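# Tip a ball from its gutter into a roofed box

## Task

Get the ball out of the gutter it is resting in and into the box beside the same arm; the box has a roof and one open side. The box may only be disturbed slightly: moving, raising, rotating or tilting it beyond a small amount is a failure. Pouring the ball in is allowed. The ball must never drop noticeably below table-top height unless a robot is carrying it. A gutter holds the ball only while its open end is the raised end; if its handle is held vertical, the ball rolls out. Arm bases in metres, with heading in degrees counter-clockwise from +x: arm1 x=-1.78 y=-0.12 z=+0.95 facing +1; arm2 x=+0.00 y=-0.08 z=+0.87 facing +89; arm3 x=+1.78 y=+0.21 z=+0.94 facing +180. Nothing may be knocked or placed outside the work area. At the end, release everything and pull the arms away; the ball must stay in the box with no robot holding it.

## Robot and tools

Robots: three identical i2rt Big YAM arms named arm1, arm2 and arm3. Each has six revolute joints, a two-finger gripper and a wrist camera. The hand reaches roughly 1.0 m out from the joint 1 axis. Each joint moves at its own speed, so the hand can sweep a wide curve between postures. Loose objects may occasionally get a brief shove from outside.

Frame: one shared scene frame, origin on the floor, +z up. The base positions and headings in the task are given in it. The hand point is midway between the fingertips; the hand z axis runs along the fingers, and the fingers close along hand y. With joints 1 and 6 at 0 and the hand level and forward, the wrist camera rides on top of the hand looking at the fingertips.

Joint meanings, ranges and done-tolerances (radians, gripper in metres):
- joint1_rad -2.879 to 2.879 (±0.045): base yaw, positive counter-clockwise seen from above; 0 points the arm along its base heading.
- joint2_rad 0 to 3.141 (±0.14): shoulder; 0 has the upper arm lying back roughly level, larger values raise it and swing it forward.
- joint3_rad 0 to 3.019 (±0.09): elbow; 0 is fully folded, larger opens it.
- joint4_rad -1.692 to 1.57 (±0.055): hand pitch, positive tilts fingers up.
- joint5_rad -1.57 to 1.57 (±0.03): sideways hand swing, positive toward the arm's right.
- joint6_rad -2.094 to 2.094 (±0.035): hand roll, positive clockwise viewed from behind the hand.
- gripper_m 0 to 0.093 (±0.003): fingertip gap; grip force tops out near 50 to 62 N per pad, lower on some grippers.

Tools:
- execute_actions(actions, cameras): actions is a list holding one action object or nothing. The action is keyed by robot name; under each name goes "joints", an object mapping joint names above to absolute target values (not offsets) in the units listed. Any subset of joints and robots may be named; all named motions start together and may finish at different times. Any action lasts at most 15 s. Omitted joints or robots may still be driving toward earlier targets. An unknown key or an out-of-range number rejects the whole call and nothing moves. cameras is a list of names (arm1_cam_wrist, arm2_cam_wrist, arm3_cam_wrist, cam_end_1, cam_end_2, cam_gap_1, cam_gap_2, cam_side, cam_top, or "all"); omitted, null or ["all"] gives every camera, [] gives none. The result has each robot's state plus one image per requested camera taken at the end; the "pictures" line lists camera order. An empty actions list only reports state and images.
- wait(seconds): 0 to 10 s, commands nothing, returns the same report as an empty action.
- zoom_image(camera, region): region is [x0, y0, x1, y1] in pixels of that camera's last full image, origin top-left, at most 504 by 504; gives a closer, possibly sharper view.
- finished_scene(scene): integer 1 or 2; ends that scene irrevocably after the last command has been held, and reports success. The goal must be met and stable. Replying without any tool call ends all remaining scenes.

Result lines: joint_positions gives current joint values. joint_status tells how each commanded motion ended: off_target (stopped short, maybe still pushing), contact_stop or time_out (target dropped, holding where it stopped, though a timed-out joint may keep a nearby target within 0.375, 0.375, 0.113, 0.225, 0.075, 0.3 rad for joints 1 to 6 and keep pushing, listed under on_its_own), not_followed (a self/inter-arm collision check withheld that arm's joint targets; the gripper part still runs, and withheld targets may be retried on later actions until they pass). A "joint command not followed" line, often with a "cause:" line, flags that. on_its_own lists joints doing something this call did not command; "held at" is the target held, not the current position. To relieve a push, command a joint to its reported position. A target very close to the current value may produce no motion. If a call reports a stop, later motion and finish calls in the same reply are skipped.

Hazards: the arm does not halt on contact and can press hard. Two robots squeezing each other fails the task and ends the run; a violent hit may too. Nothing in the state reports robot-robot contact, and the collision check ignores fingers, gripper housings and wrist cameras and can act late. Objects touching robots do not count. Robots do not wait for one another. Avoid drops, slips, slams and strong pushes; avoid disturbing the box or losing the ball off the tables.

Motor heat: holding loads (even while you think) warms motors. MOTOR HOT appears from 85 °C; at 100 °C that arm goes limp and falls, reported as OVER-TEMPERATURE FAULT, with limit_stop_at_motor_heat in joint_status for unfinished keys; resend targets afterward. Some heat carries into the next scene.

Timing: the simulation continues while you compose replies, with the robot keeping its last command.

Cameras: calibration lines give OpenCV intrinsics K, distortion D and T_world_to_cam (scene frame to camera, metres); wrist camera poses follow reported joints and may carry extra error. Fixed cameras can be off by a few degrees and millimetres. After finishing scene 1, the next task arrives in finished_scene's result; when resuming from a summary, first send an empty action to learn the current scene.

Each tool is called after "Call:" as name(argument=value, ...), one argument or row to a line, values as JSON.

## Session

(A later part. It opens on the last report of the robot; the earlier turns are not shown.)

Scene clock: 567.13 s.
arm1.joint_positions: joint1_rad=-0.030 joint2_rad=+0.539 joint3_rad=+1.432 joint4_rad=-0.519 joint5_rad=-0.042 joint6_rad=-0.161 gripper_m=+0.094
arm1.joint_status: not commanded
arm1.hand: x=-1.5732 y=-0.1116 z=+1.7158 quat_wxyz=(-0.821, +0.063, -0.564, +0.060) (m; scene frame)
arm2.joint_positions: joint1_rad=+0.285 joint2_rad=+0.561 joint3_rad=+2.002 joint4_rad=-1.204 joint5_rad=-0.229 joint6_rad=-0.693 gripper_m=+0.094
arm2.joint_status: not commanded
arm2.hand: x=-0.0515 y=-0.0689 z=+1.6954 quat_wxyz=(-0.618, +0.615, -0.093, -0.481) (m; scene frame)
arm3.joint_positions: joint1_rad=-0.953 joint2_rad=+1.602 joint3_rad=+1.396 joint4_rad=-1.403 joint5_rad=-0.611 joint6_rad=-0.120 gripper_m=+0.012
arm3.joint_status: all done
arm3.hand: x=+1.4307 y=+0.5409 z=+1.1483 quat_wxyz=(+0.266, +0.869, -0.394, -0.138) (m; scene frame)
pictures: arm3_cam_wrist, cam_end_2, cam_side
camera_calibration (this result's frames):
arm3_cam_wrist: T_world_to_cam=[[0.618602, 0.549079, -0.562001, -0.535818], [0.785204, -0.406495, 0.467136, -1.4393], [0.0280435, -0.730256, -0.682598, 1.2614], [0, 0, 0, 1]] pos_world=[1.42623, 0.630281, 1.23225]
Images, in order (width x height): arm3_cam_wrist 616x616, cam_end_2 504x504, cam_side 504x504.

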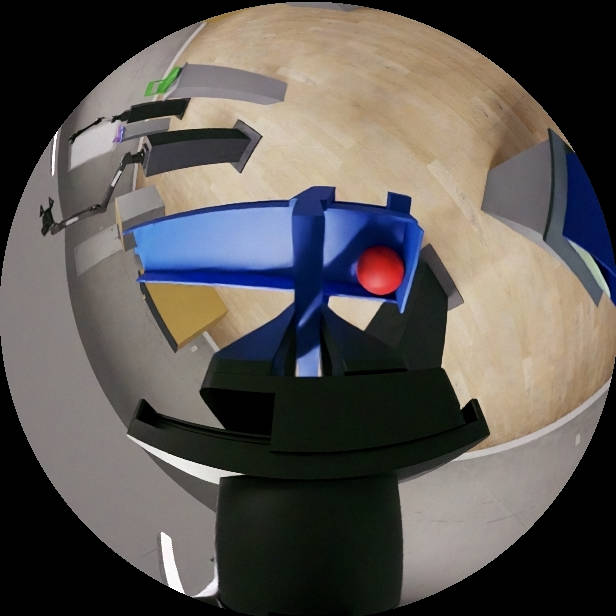

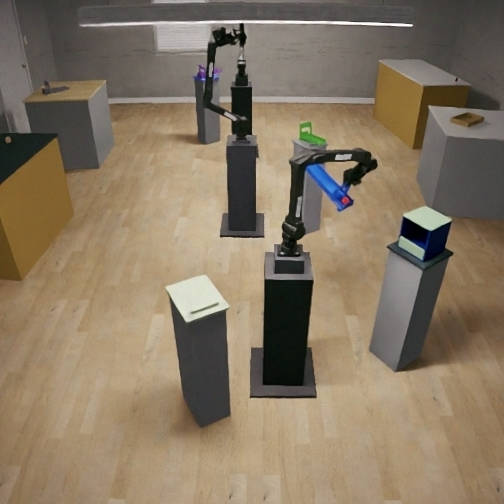

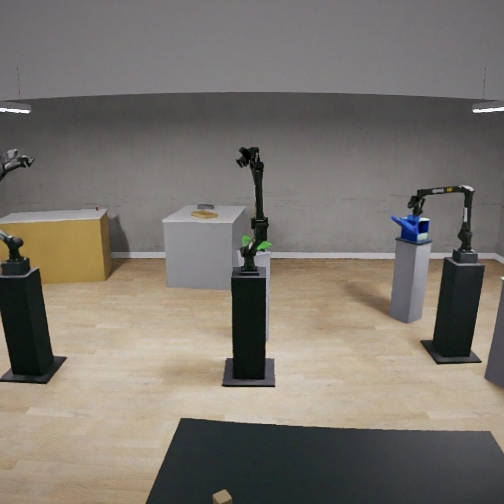

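Call:
execute_actions(
  actions=[
    {"arm3":{"joints":{"joint2_rad":1.285,"joint3_rad":1.143,"joint4_rad":-1.236,"joint5_rad":-0.5,"joint6_rad":0.485}}},
  ],
  cameras=["arm3_cam_wrist","cam_end_2"],
)

Scene clock: 688.73 s.
arm1.joint_positions: joint1_rad=-0.030 joint2_rad=+0.539 joint3_rad=+1.432 joint4_rad=-0.519 joint5_rad=-0.042 joint6_rad=-0.161 gripper_m=+0.094
arm1.joint_status: not commanded
arm1.hand: x=-1.5732 y=-0.1116 z=+1.7158 quat_wxyz=(-0.821, +0.063, -0.564, +0.060) (m; scene frame)
arm2.joint_positions: joint1_rad=+0.285 joint2_rad=+0.561 joint3_rad=+2.002 joint4_rad=-1.204 joint5_rad=-0.229 joint6_rad=-0.693 gripper_m=+0.094
arm2.joint_status: not commanded
arm2.hand: x=-0.0515 y=-0.0689 z=+1.6954 quat_wxyz=(-0.618, +0.615, -0.093, -0.481) (m; scene frame)
arm3.joint_positions: joint1_rad=-0.953 joint2_rad=+1.280 joint3_rad=+1.147 joint4_rad=-1.251 joint5_rad=-0.495 joint6_rad=+0.478 gripper_m=+0.012
arm3.joint_status: all done
arm3.hand: x=+1.4839 y=+0.4945 z=+1.1751 quat_wxyz=(+0.214, +0.742, -0.619, -0.145) (m; scene frame)
pictures: arm3_cam_wrist, cam_end_2
camera_calibration (this result's frames):
arm3_cam_wrist: T_world_to_cam=[[0.862025, 0.141319, -0.486767, -0.776204], [0.431245, -0.709126, 0.557825, -0.944119], [-0.266348, -0.690775, -0.672227, 1.6494], [0, 0, 0, 1]] pos_world=[1.51557, 0.579557, 1.25759]
Images, in order (width x height): arm3_cam_wrist 616x616, cam_end_2 504x504.

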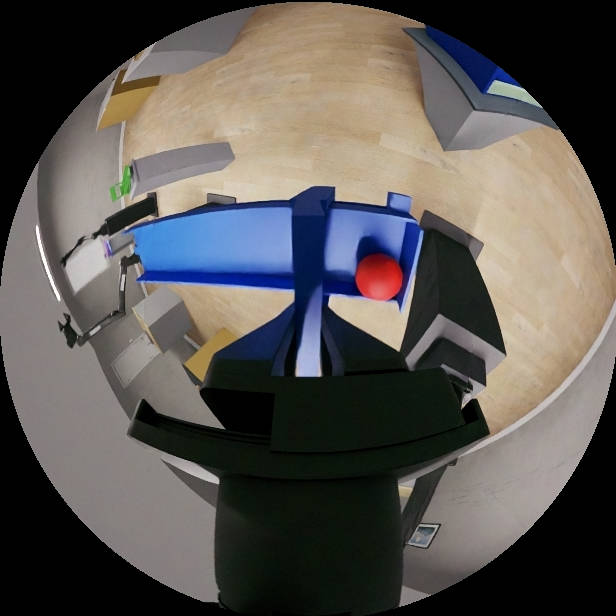

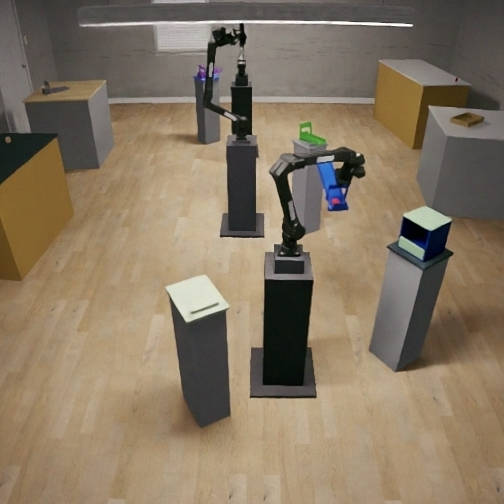

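Call:
execute_actions(
  actions=[
    {"arm3":{"joints":{"joint1_rad":-2.06}}},
  ],
  cameras=["arm3_cam_wrist","cam_end_2","cam_side"],
)

Scene clock: 694.60 s.
arm1.joint_positions: joint1_rad=-0.030 joint2_rad=+0.539 joint3_rad=+1.432 joint4_rad=-0.519 joint5_rad=-0.042 joint6_rad=-0.161 gripper_m=+0.094
arm1.joint_status: not commanded
arm1.hand: x=-1.5732 y=-0.1116 z=+1.7158 quat_wxyz=(-0.821, +0.063, -0.564, +0.060) (m; scene frame)
arm2.joint_positions: joint1_rad=+0.285 joint2_rad=+0.561 joint3_rad=+2.002 joint4_rad=-1.204 joint5_rad=-0.229 joint6_rad=-0.693 gripper_m=+0.094
arm2.joint_status: not commanded
arm2.hand: x=-0.0515 y=-0.0689 z=+1.6954 quat_wxyz=(-0.618, +0.615, -0.093, -0.481) (m; scene frame)
arm3.joint_positions: joint1_rad=-2.056 joint2_rad=+1.282 joint3_rad=+1.147 joint4_rad=-1.244 joint5_rad=-0.492 joint6_rad=+0.482 gripper_m=+0.012
arm3.joint_status: all done
arm3.hand: x=+1.8973 y=+0.6057 z=+1.1756 quat_wxyz=(+0.103, +0.307, -0.916, -0.237) (m; scene frame)
pictures: arm3_cam_wrist, cam_end_2, cam_side
camera_calibration (this result's frames):
arm3_cam_wrist: T_world_to_cam=[[0.514267, -0.705659, -0.487417, 0.0256101], [-0.444002, -0.705301, 0.552641, 0.62063], [-0.733752, -0.0677912, -0.676027, 2.35063], [0, 0, 0, 1]] pos_world=[1.98717, 0.615155, 1.25859]
Images, in order (width x height): arm3_cam_wrist 616x616, cam_end_2 504x504, cam_side 504x504.

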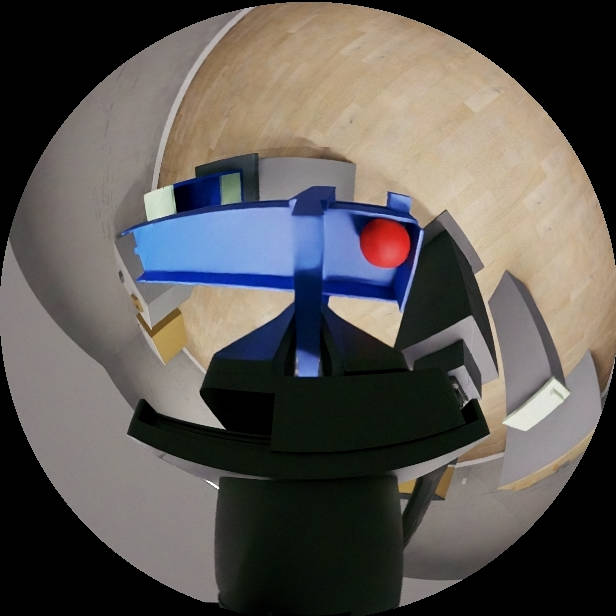

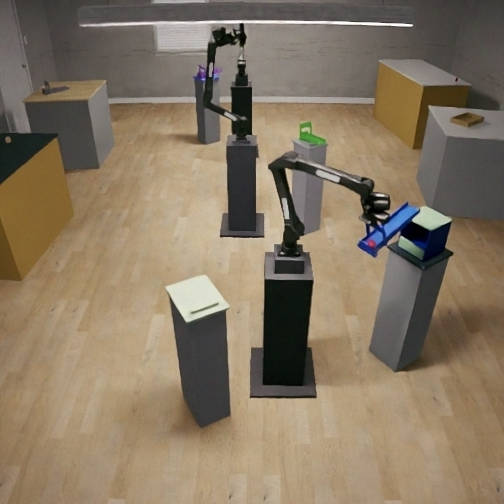

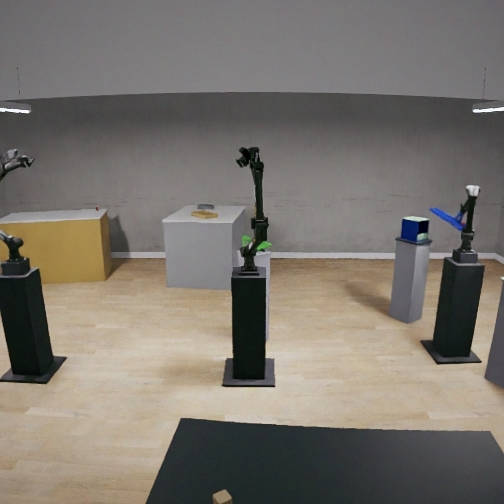

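Call:
zoom_image(
  camera="arm3_cam_wrist",
  region=[110, 140, 290, 300],
)

Call:
zoom_image(
  camera="cam_end_2",
  region=[350, 170, 470, 290],
)

Region (110, 140, 290, 300) of arm3_cam_wrist's 616x616 image, scaled by 2.800, with more detail than that image has.

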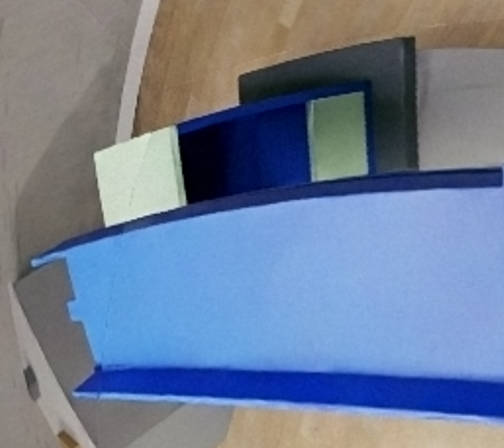

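Region (350, 170, 470, 290) of cam_end_2's 504x504 image, scaled by 4.200, with more detail than that image has.

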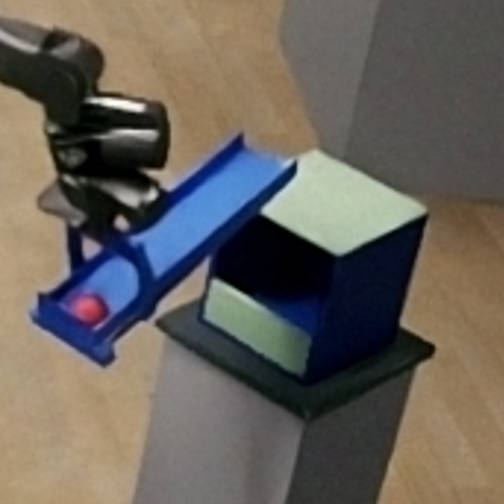

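Call:
execute_actions(
  actions=[
    {"arm3":{"joints":{"joint1_rad":-2.16,"joint2_rad":1.41,"joint3_rad":0.83,"joint4_rad":-0.825,"joint5_rad":-0.42}}},
  ],
  cameras=["arm3_cam_wrist","cam_end_2"],
)

Scene clock: 788.90 s.
arm1.joint_positions: joint1_rad=-0.030 joint2_rad=+0.539 joint3_rad=+1.432 joint4_rad=-0.519 joint5_rad=-0.042 joint6_rad=-0.161 gripper_m=+0.094
arm1.joint_status: not commanded
arm1.hand: x=-1.5732 y=-0.1116 z=+1.7158 quat_wxyz=(-0.821, +0.063, -0.564, +0.060) (m; scene frame)
arm2.joint_positions: joint1_rad=+0.285 joint2_rad=+0.561 joint3_rad=+2.002 joint4_rad=-1.204 joint5_rad=-0.229 joint6_rad=-0.693 gripper_m=+0.094
arm2.joint_status: not commanded
arm2.hand: x=-0.0515 y=-0.0689 z=+1.6954 quat_wxyz=(-0.618, +0.615, -0.093, -0.481) (m; scene frame)
arm3.joint_positions: joint1_rad=-2.163 joint2_rad=+1.433 joint3_rad=+0.820 joint4_rad=-0.840 joint5_rad=-0.412 joint6_rad=+0.483 gripper_m=+0.012
arm3.joint_status: all done
arm3.hand: x=+1.9357 y=+0.5643 z=+1.0009 quat_wxyz=(+0.091, +0.249, -0.945, -0.191) (m; scene frame)
pictures: arm3_cam_wrist, cam_end_2
camera_calibration (this result's frames):
arm3_cam_wrist: T_world_to_cam=[[0.435482, -0.808879, -0.395058, 0.00980768], [-0.5389, -0.585784, 0.605347, 0.768516], [-0.721071, -0.0507204, -0.691002, 2.23874], [0, 0, 0, 1]] pos_world=[2.02417, 0.571667, 1.08563]
Images, in order (width x height): arm3_cam_wrist 616x616, cam_end_2 504x504.

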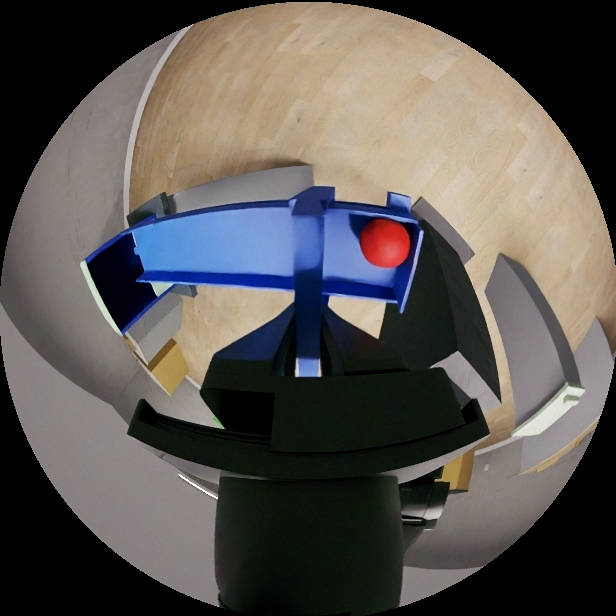

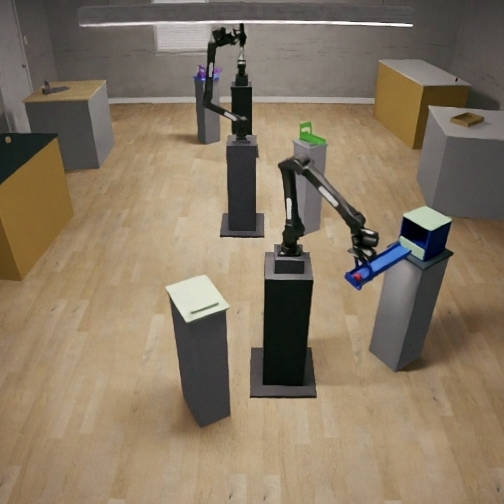

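Call:
zoom_image(
  camera="arm3_cam_wrist",
  region=[70, 170, 250, 350],
)

Call:
zoom_image(
  camera="cam_end_2",
  region=[335, 190, 465, 310],
)

Region (70, 170, 250, 350) of arm3_cam_wrist's 616x616 image, scaled by 2.800, with more detail than that image has.

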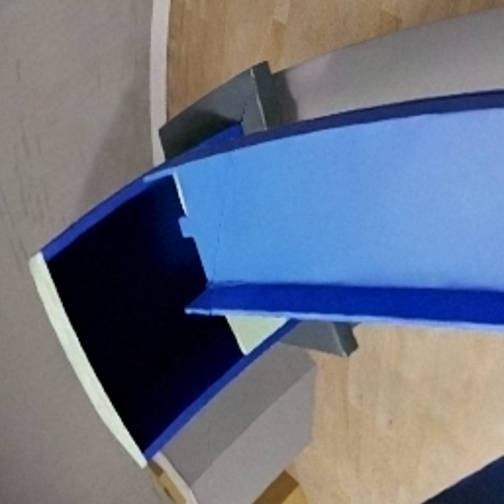

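Region (335, 190, 465, 310) of cam_end_2's 504x504 image, scaled by 3.877, with more detail than that image has; it fills the top 465 rows of this view, and the rest is white.

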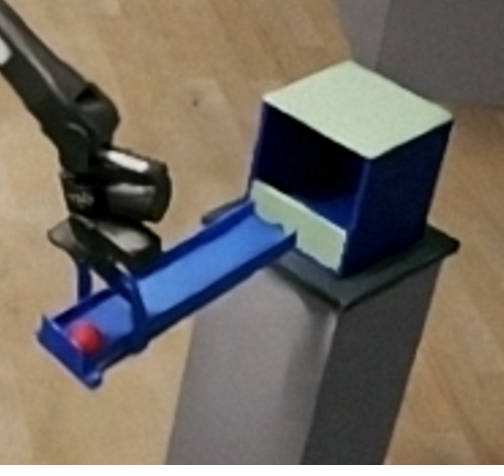

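Call:
execute_actions(
  actions=[
    {"arm3":{"joints":{"joint1_rad":-1.9,"joint2_rad":1.385,"joint3_rad":0.875,"joint4_rad":-0.845,"joint5_rad":-0.25,"joint6_rad":0.66}}},
  ],
  cameras=["arm3_cam_wrist","cam_end_2"],
)

Scene clock: 879.60 s.
arm1.joint_positions: joint1_rad=-0.030 joint2_rad=+0.539 joint3_rad=+1.432 joint4_rad=-0.519 joint5_rad=-0.042 joint6_rad=-0.161 gripper_m=+0.094
arm1.joint_status: not commanded
arm1.hand: x=-1.5732 y=-0.1116 z=+1.7158 quat_wxyz=(-0.821, +0.063, -0.564, +0.060) (m; scene frame)
arm2.joint_positions: joint1_rad=+0.285 joint2_rad=+0.561 joint3_rad=+2.002 joint4_rad=-1.204 joint5_rad=-0.229 joint6_rad=-0.693 gripper_m=+0.094
arm2.joint_status: not commanded
arm2.hand: x=-0.0515 y=-0.0689 z=+1.6954 quat_wxyz=(-0.618, +0.615, -0.093, -0.481) (m; scene frame)
arm3.joint_positions: joint1_rad=-1.897 joint2_rad=+1.410 joint3_rad=+0.820 joint4_rad=-0.840 joint5_rad=-0.249 joint6_rad=+0.652 gripper_m=+0.012
arm3.joint_status: all done
arm3.hand: x=+1.8642 y=+0.5869 z=+0.9999 quat_wxyz=(+0.058, +0.294, -0.945, -0.129) (m; scene frame)
pictures: arm3_cam_wrist, cam_end_2
camera_calibration (this result's frames):
arm3_cam_wrist: T_world_to_cam=[[0.540832, -0.797824, -0.266418, -0.272678], [-0.556376, -0.576867, 0.598055, 0.778441], [-0.63083, -0.175219, -0.755878, 2.15727], [0, 0, 0, 1]] pos_world=[1.94145, 0.609502, 1.09243]
Images, in order (width x height): arm3_cam_wrist 616x616, cam_end_2 504x504.

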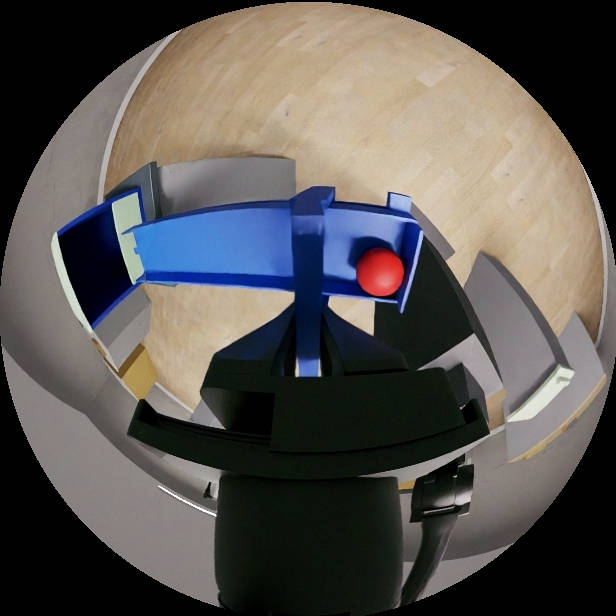

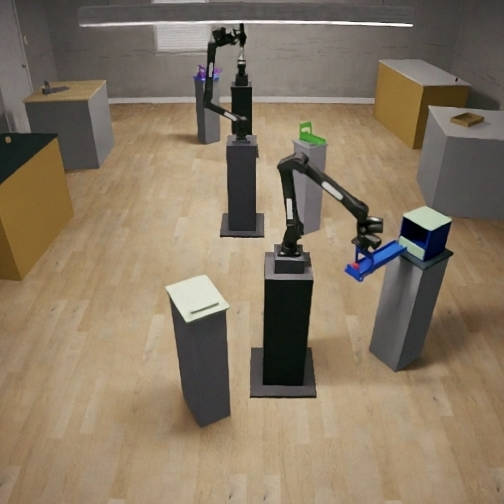

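Call:
zoom_image(
  camera="arm3_cam_wrist",
  region=[40, 150, 220, 340],
)

Call:
zoom_image(
  camera="cam_end_2",
  region=[335, 190, 465, 310],
)

Region (40, 150, 220, 340) of arm3_cam_wrist's 616x616 image, scaled by 2.653, with more detail than that image has; it fills the left 477 columns of this view, and the rest is white.

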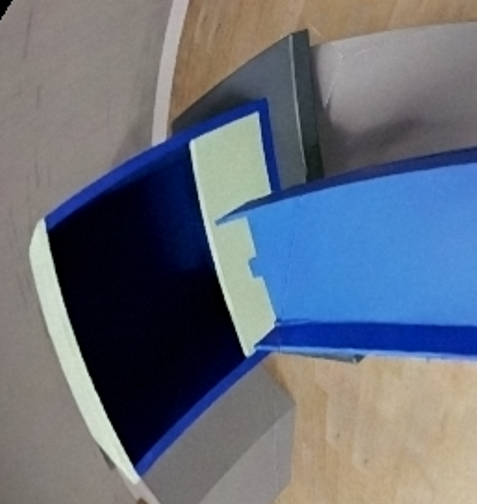

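Region (335, 190, 465, 310) of cam_end_2's 504x504 image, scaled by 3.877, with more detail than that image has; it fills the top 465 rows of this view, and the rest is white.

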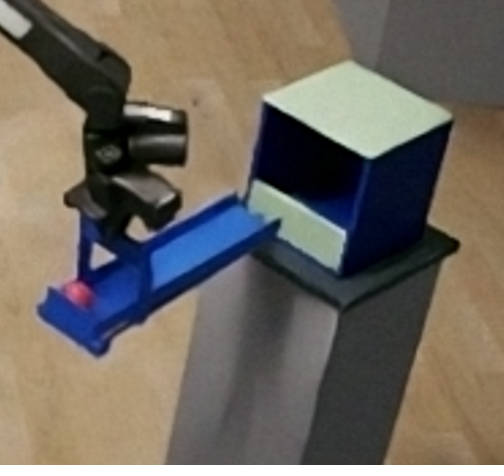

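Call:
execute_actions(
  actions=[
    {"arm3":{"joints":{"joint3_rad":0.905}}},
  ],
  cameras=["arm3_cam_wrist","cam_end_2"],
)

Scene clock: 1000.27 s.
arm1.joint_positions: joint1_rad=-0.030 joint2_rad=+0.539 joint3_rad=+1.432 joint4_rad=-0.519 joint5_rad=-0.042 joint6_rad=-0.161 gripper_m=+0.094
arm1.joint_status: not commanded
arm1.hand: x=-1.5732 y=-0.1116 z=+1.7158 quat_wxyz=(-0.821, +0.063, -0.564, +0.060) (m; scene frame)
arm2.joint_positions: joint1_rad=+0.285 joint2_rad=+0.561 joint3_rad=+2.002 joint4_rad=-1.204 joint5_rad=-0.229 joint6_rad=-0.693 gripper_m=+0.094
arm2.joint_status: not commanded
arm2.hand: x=-0.0515 y=-0.0689 z=+1.6954 quat_wxyz=(-0.618, +0.615, -0.093, -0.481) (m; scene frame)
arm3.joint_positions: joint1_rad=-1.897 joint2_rad=+1.410 joint3_rad=+0.843 joint4_rad=-0.841 joint5_rad=-0.249 joint6_rad=+0.653 gripper_m=+0.012
arm3.joint_status: all done
arm3.hand: x=+1.8675 y=+0.5966 z=+1.0081 quat_wxyz=(+0.051, +0.295, -0.944, -0.138) (m; scene frame)
pictures: arm3_cam_wrist, cam_end_2
camera_calibration (this result's frames):
arm3_cam_wrist: T_world_to_cam=[[0.542255, -0.792422, -0.279334, -0.257424], [-0.561005, -0.588958, 0.581723, 0.813227], [-0.625486, -0.158734, -0.763918, 2.15559], [0, 0, 0, 1]] pos_world=[1.94411, 0.617133, 1.10171]
Images, in order (width x height): arm3_cam_wrist 616x616, cam_end_2 504x504.

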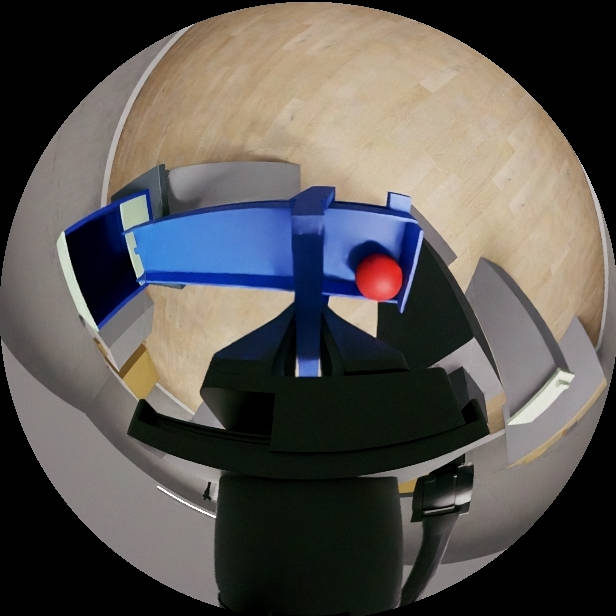

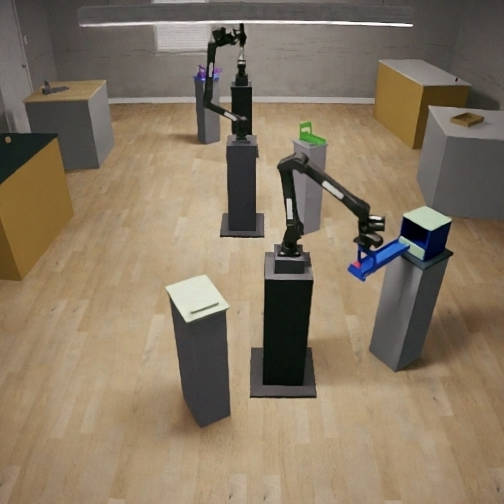

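Call:
execute_actions(
  actions=[],
)

Scene clock: 1027.70 s.
arm1.joint_positions: joint1_rad=-0.030 joint2_rad=+0.539 joint3_rad=+1.432 joint4_rad=-0.519 joint5_rad=-0.042 joint6_rad=-0.161 gripper_m=+0.094
arm1.joint_status: not commanded
arm1.hand: x=-1.5732 y=-0.1116 z=+1.7158 quat_wxyz=(-0.821, +0.063, -0.564, +0.060) (m; scene frame)
arm2.joint_positions: joint1_rad=+0.285 joint2_rad=+0.561 joint3_rad=+2.002 joint4_rad=-1.204 joint5_rad=-0.229 joint6_rad=-0.693 gripper_m=+0.094
arm2.joint_status: not commanded
arm2.hand: x=-0.0515 y=-0.0689 z=+1.6954 quat_wxyz=(-0.618, +0.615, -0.093, -0.481) (m; scene frame)
arm3.joint_positions: joint1_rad=-1.897 joint2_rad=+1.410 joint3_rad=+0.843 joint4_rad=-0.841 joint5_rad=-0.249 joint6_rad=+0.653 gripper_m=+0.012
arm3.joint_status: all done
arm3.hand: x=+1.8675 y=+0.5966 z=+1.0081 quat_wxyz=(+0.051, +0.295, -0.944, -0.138) (m; scene frame)
pictures: arm1_cam_wrist, arm2_cam_wrist, arm3_cam_wrist, cam_end_1, cam_end_2, cam_gap_1, cam_gap_2, cam_side, cam_top
camera_calibration (this result's frames):
arm1_cam_wrist: T_world_to_cam=[[-0.0313244, -0.985624, 0.166026, -0.445462], [-0.25437, -0.152777, -0.954963, 1.22839], [0.9666, -0.0721457, -0.245927, 2.05625], [0, 0, 0, 1]] pos_world=[-1.68906, -0.103039, 1.75271]
arm2_cam_wrist: T_world_to_cam=[[0.705342, 0.211575, 0.676556, -1.09462], [0.704321, -0.101255, -0.702624, 1.22857], [-0.080153, 0.972103, -0.220436, 0.561329], [0, 0, 0, 1]] pos_world=[-0.048232, -0.189676, 1.72753]
arm3_cam_wrist: T_world_to_cam=[[0.542255, -0.792422, -0.279334, -0.257424], [-0.561005, -0.588958, 0.581723, 0.813227], [-0.625486, -0.158734, -0.763918, 2.15559], [0, 0, 0, 1]] pos_world=[1.94411, 0.617133, 1.10171]
Images, in order (width x height): arm1_cam_wrist 616x616, arm2_cam_wrist 616x616, arm3_cam_wrist 616x616, cam_end_1 504x504, cam_end_2 504x504, cam_gap_1 504x504, cam_gap_2 504x504, cam_side 504x504, cam_top 504x504.

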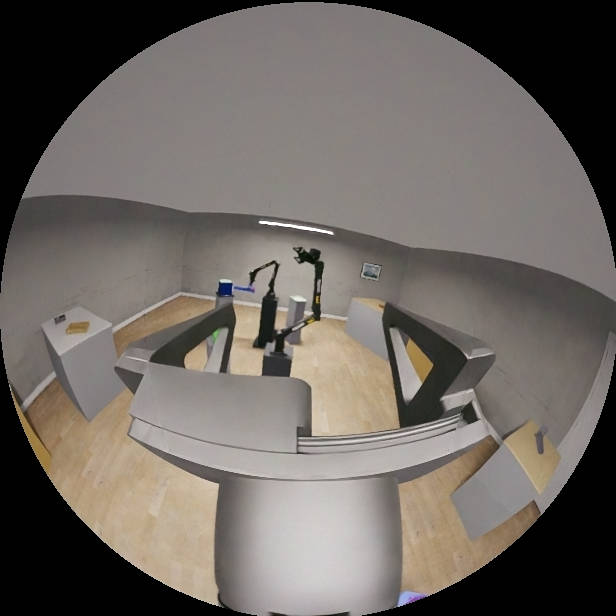

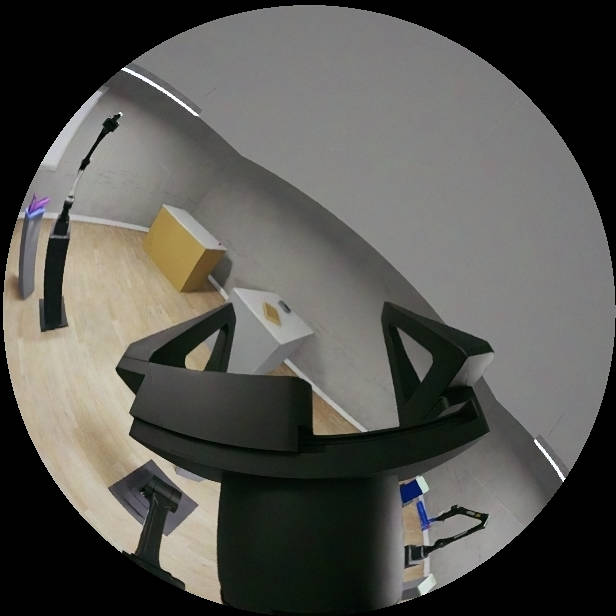

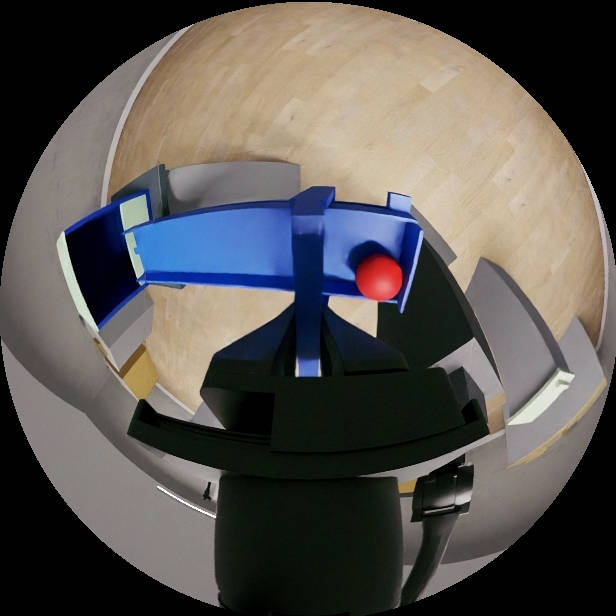

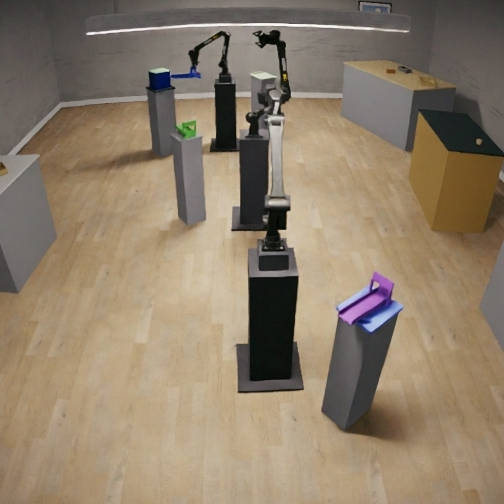

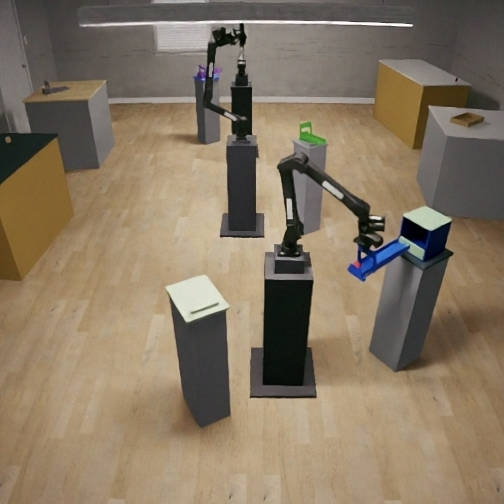

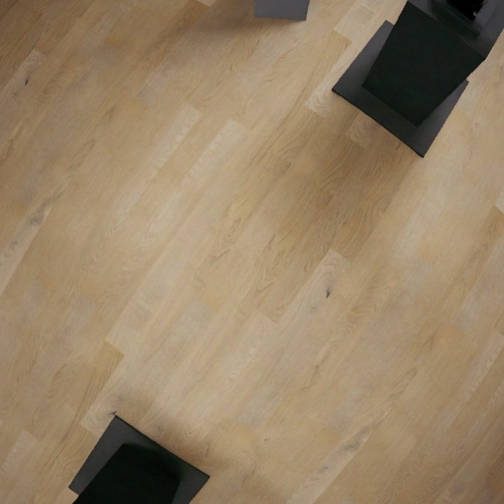

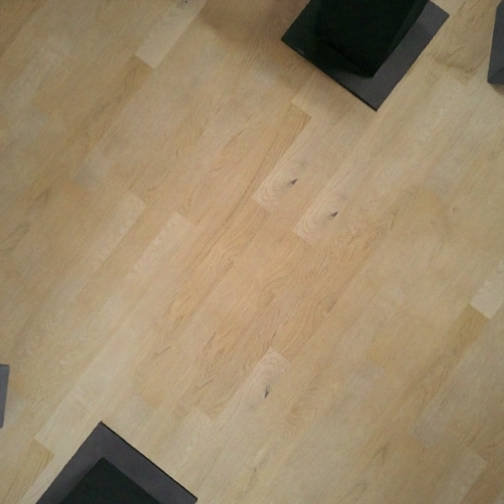

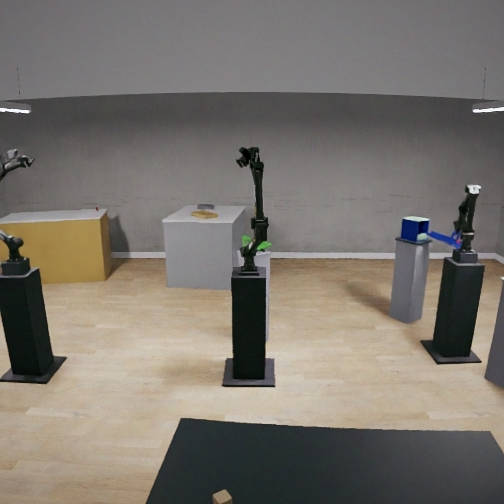

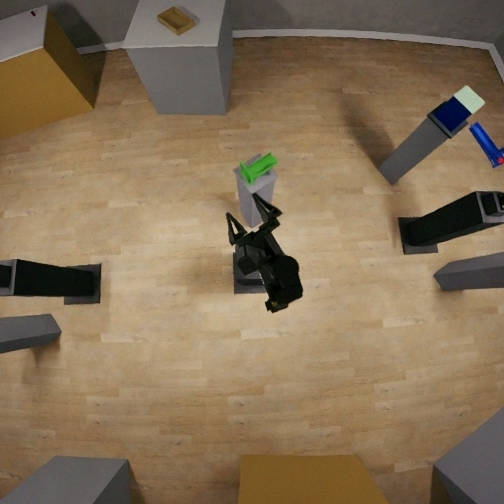

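Call:
execute_actions(
  actions=[
    {"arm3":{"joints":{"joint3_rad":0.975}}},
  ],
  cameras=["arm3_cam_wrist","cam_end_2"],
)

Scene clock: 1048.07 s.
arm1.joint_positions: joint1_rad=-0.030 joint2_rad=+0.539 joint3_rad=+1.432 joint4_rad=-0.519 joint5_rad=-0.042 joint6_rad=-0.161 gripper_m=+0.094
arm1.joint_status: not commanded
arm1.hand: x=-1.5732 y=-0.1116 z=+1.7158 quat_wxyz=(-0.821, +0.063, -0.564, +0.060) (m; scene frame)
arm2.joint_positions: joint1_rad=+0.285 joint2_rad=+0.561 joint3_rad=+2.002 joint4_rad=-1.204 joint5_rad=-0.229 joint6_rad=-0.693 gripper_m=+0.094
arm2.joint_status: not commanded
arm2.hand: x=-0.0515 y=-0.0689 z=+1.6954 quat_wxyz=(-0.618, +0.615, -0.093, -0.481) (m; scene frame)
arm3.joint_positions: joint1_rad=-1.897 joint2_rad=+1.408 joint3_rad=+0.921 joint4_rad=-0.844 joint5_rad=-0.249 joint6_rad=+0.654 gripper_m=+0.012
arm3.joint_status: all done
arm3.hand: x=+1.8780 y=+0.6272 z=+1.0381 quat_wxyz=(+0.029, +0.298, -0.939, -0.168) (m; scene frame)
pictures: arm3_cam_wrist, cam_end_2
camera_calibration (this result's frames):
arm3_cam_wrist: T_world_to_cam=[[0.549544, -0.770954, -0.321919, -0.213379], [-0.574764, -0.628515, 0.524038, 0.930278], [-0.60634, -0.102954, -0.788513, 2.14455], [0, 0, 0, 1]] pos_world=[1.95228, 0.640978, 1.13482]
Images, in order (width x height): arm3_cam_wrist 616x616, cam_end_2 504x504.

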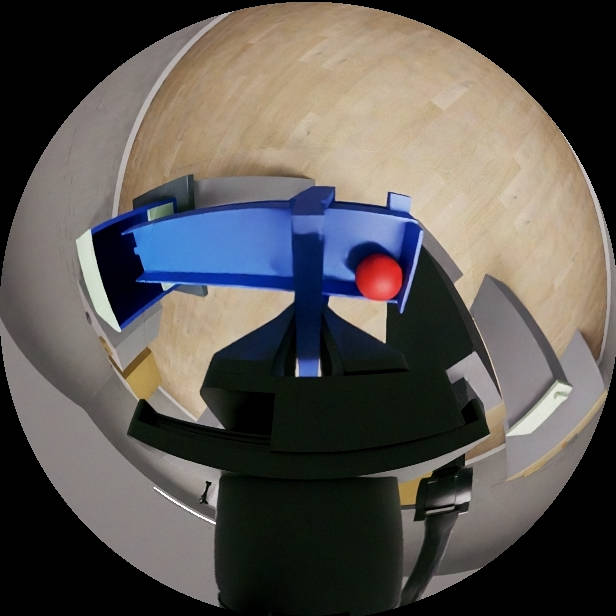

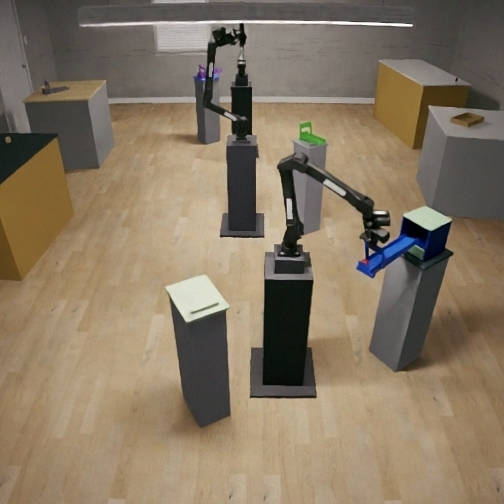

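Call:
execute_actions(
  actions=[
    {"arm3":{"joints":{"joint1_rad":-1.815,"joint6_rad":0.73}}},
  ],
  cameras=["arm3_cam_wrist","cam_end_2"],
)

Scene clock: 1063.53 s.
arm1.joint_positions: joint1_rad=-0.030 joint2_rad=+0.539 joint3_rad=+1.432 joint4_rad=-0.519 joint5_rad=-0.042 joint6_rad=-0.161 gripper_m=+0.094
arm1.joint_status: not commanded
arm1.hand: x=-1.5732 y=-0.1116 z=+1.7158 quat_wxyz=(-0.821, +0.063, -0.564, +0.060) (m; scene frame)
arm2.joint_positions: joint1_rad=+0.285 joint2_rad=+0.561 joint3_rad=+2.002 joint4_rad=-1.204 joint5_rad=-0.229 joint6_rad=-0.693 gripper_m=+0.094
arm2.joint_status: not commanded
arm2.hand: x=-0.0515 y=-0.0689 z=+1.6954 quat_wxyz=(-0.618, +0.615, -0.093, -0.481) (m; scene frame)
arm3.joint_positions: joint1_rad=-1.817 joint2_rad=+1.408 joint3_rad=+0.921 joint4_rad=-0.844 joint5_rad=-0.247 joint6_rad=+0.722 gripper_m=+0.012
arm3.joint_status: all done
arm3.hand: x=+1.8450 y=+0.6337 z=+1.0380 quat_wxyz=(+0.041, +0.304, -0.938, -0.165) (m; scene frame)
pictures: arm3_cam_wrist, cam_end_2
camera_calibration (this result's frames):
arm3_cam_wrist: T_world_to_cam=[[0.555181, -0.766604, -0.322635, -0.202703], [-0.555658, -0.6305, 0.541954, 0.86287], [-0.618885, -0.121608, -0.776011, 2.14705], [0, 0, 0, 1]] pos_world=[1.92078, 0.649745, 1.1331]
Images, in order (width x height): arm3_cam_wrist 616x616, cam_end_2 504x504.

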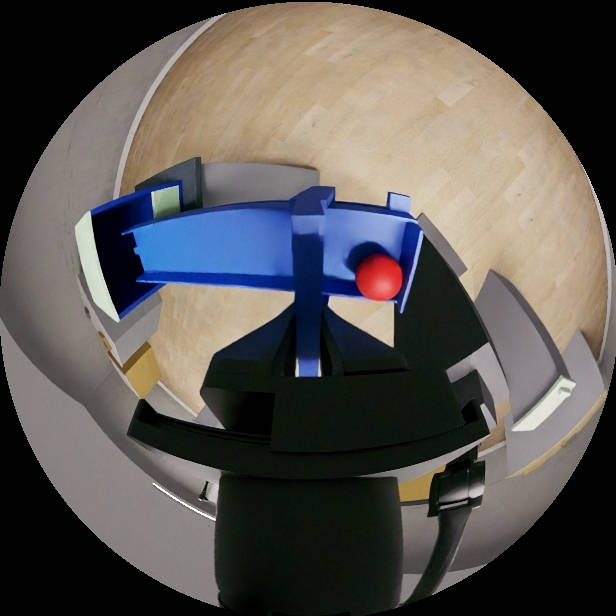

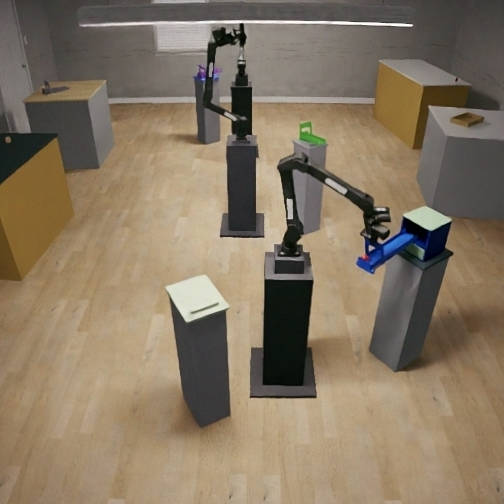

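Call:
execute_actions(
  actions=[
    {"arm3":{"joints":{"joint2_rad":1.475,"joint3_rad":1.02}}},
  ],
  cameras=["arm3_cam_wrist","cam_end_2"],
)

Scene clock: 1082.50 s.
arm1.joint_positions: joint1_rad=-0.030 joint2_rad=+0.539 joint3_rad=+1.432 joint4_rad=-0.519 joint5_rad=-0.042 joint6_rad=-0.161 gripper_m=+0.094
arm1.joint_status: not commanded
arm1.hand: x=-1.5732 y=-0.1116 z=+1.7158 quat_wxyz=(-0.821, +0.063, -0.564, +0.060) (m; scene frame)
arm2.joint_positions: joint1_rad=+0.285 joint2_rad=+0.561 joint3_rad=+2.002 joint4_rad=-1.204 joint5_rad=-0.229 joint6_rad=-0.693 gripper_m=+0.094
arm2.joint_status: not commanded
arm2.hand: x=-0.0515 y=-0.0689 z=+1.6954 quat_wxyz=(-0.618, +0.615, -0.093, -0.481) (m; scene frame)
arm3.joint_positions: joint1_rad=-1.817 joint2_rad=+1.474 joint3_rad=+0.960 joint4_rad=-0.844 joint5_rad=-0.247 joint6_rad=+0.723 gripper_m=+0.012
arm3.joint_status: all done
arm3.hand: x=+1.8486 y=+0.6475 z=+1.0264 quat_wxyz=(+0.048, +0.302, -0.940, -0.153) (m; scene frame)
pictures: arm3_cam_wrist, cam_end_2
camera_calibration (this result's frames):
arm3_cam_wrist: T_world_to_cam=[[0.552408, -0.775217, -0.306404, -0.203841], [-0.552354, -0.615714, 0.561962, 0.843593], [-0.6243, -0.141189, -0.76832, 2.15674], [0, 0, 0, 1]] pos_world=[1.92502, 0.665899, 1.12054]
Images, in order (width x height): arm3_cam_wrist 616x616, cam_end_2 504x504.

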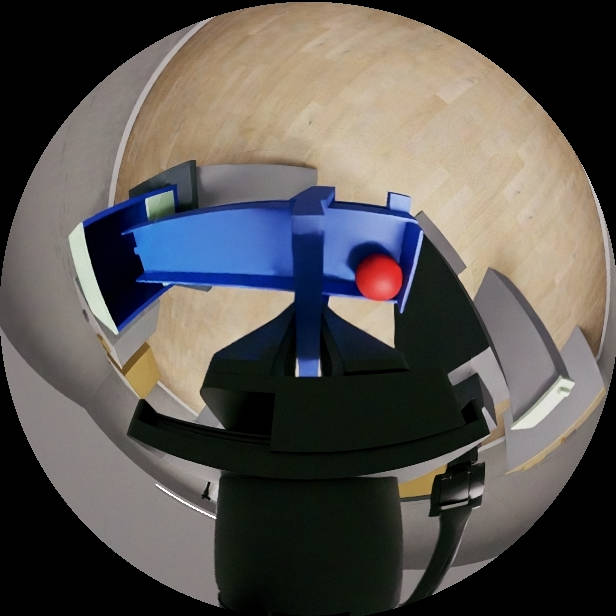

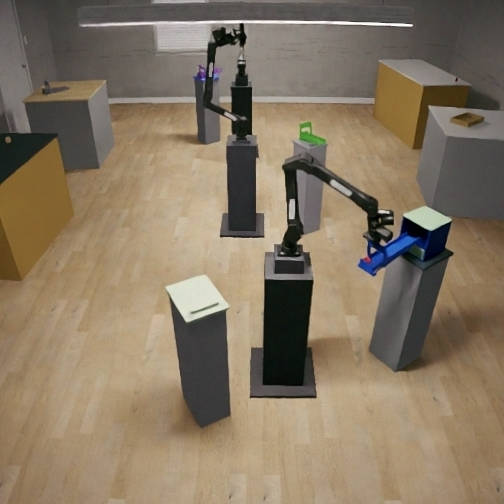

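Call:
execute_actions(
  actions=[
    {"arm3":{"joints":{"joint1_rad":-1.747,"joint6_rad":0.79}}},
  ],
  cameras=["arm3_cam_wrist","cam_end_2"],
)

Scene clock: 1098.60 s.
arm1.joint_positions: joint1_rad=-0.030 joint2_rad=+0.539 joint3_rad=+1.432 joint4_rad=-0.519 joint5_rad=-0.042 joint6_rad=-0.161 gripper_m=+0.094
arm1.joint_status: not commanded
arm1.hand: x=-1.5732 y=-0.1116 z=+1.7158 quat_wxyz=(-0.821, +0.063, -0.564, +0.060) (m; scene frame)
arm2.joint_positions: joint1_rad=+0.285 joint2_rad=+0.561 joint3_rad=+2.002 joint4_rad=-1.204 joint5_rad=-0.229 joint6_rad=-0.693 gripper_m=+0.094
arm2.joint_status: not commanded
arm2.hand: x=-0.0515 y=-0.0689 z=+1.6954 quat_wxyz=(-0.618, +0.615, -0.093, -0.481) (m; scene frame)
arm3.joint_positions: joint1_rad=-1.750 joint2_rad=+1.474 joint3_rad=+0.960 joint4_rad=-0.844 joint5_rad=-0.247 joint6_rad=+0.783 gripper_m=+0.012
arm3.joint_status: all done
arm3.hand: x=+1.8194 y=+0.6511 z=+1.0263 quat_wxyz=(+0.057, +0.305, -0.939, -0.150) (m; scene frame)
pictures: arm3_cam_wrist, cam_end_2
camera_calibration (this result's frames):
arm3_cam_wrist: T_world_to_cam=[[0.55578, -0.77305, -0.305781, -0.193101], [-0.53737, -0.614719, 0.577368, 0.786033], [-0.634304, -0.156572, -0.757062, 2.15563], [0, 0, 0, 1]] pos_world=[1.89704, 0.671424, 1.11907]
Images, in order (width x height): arm3_cam_wrist 616x616, cam_end_2 504x504.

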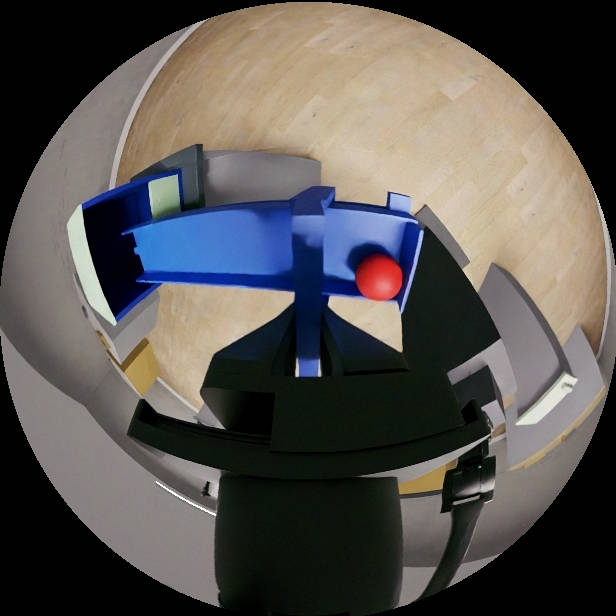

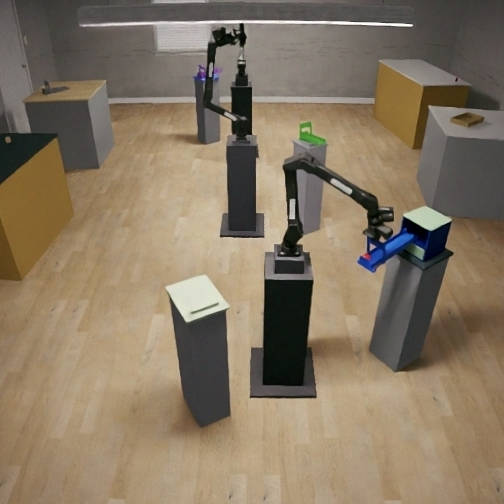

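Call:
zoom_image(
  camera="arm3_cam_wrist",
  region=[40, 120, 280, 360],
)

Call:
zoom_image(
  camera="cam_end_2",
  region=[340, 180, 480, 300],
)

Region (40, 120, 280, 360) of arm3_cam_wrist's 616x616 image, scaled by 2.100, with more detail than that image has.

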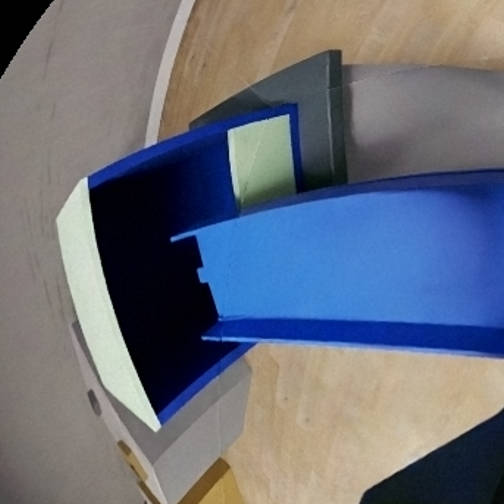

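Region (340, 180, 480, 300) of cam_end_2's 504x504 image, scaled by 3.600, with more detail than that image has; it fills the top 432 rows of this view, and the rest is white.

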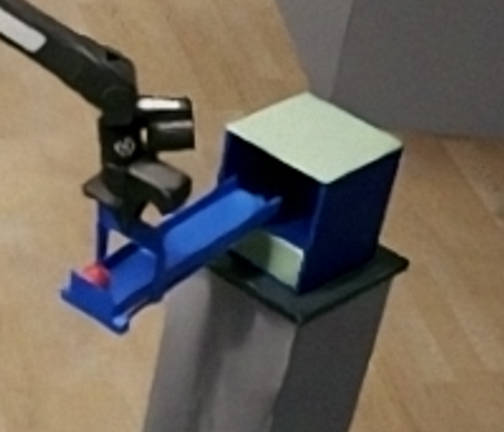

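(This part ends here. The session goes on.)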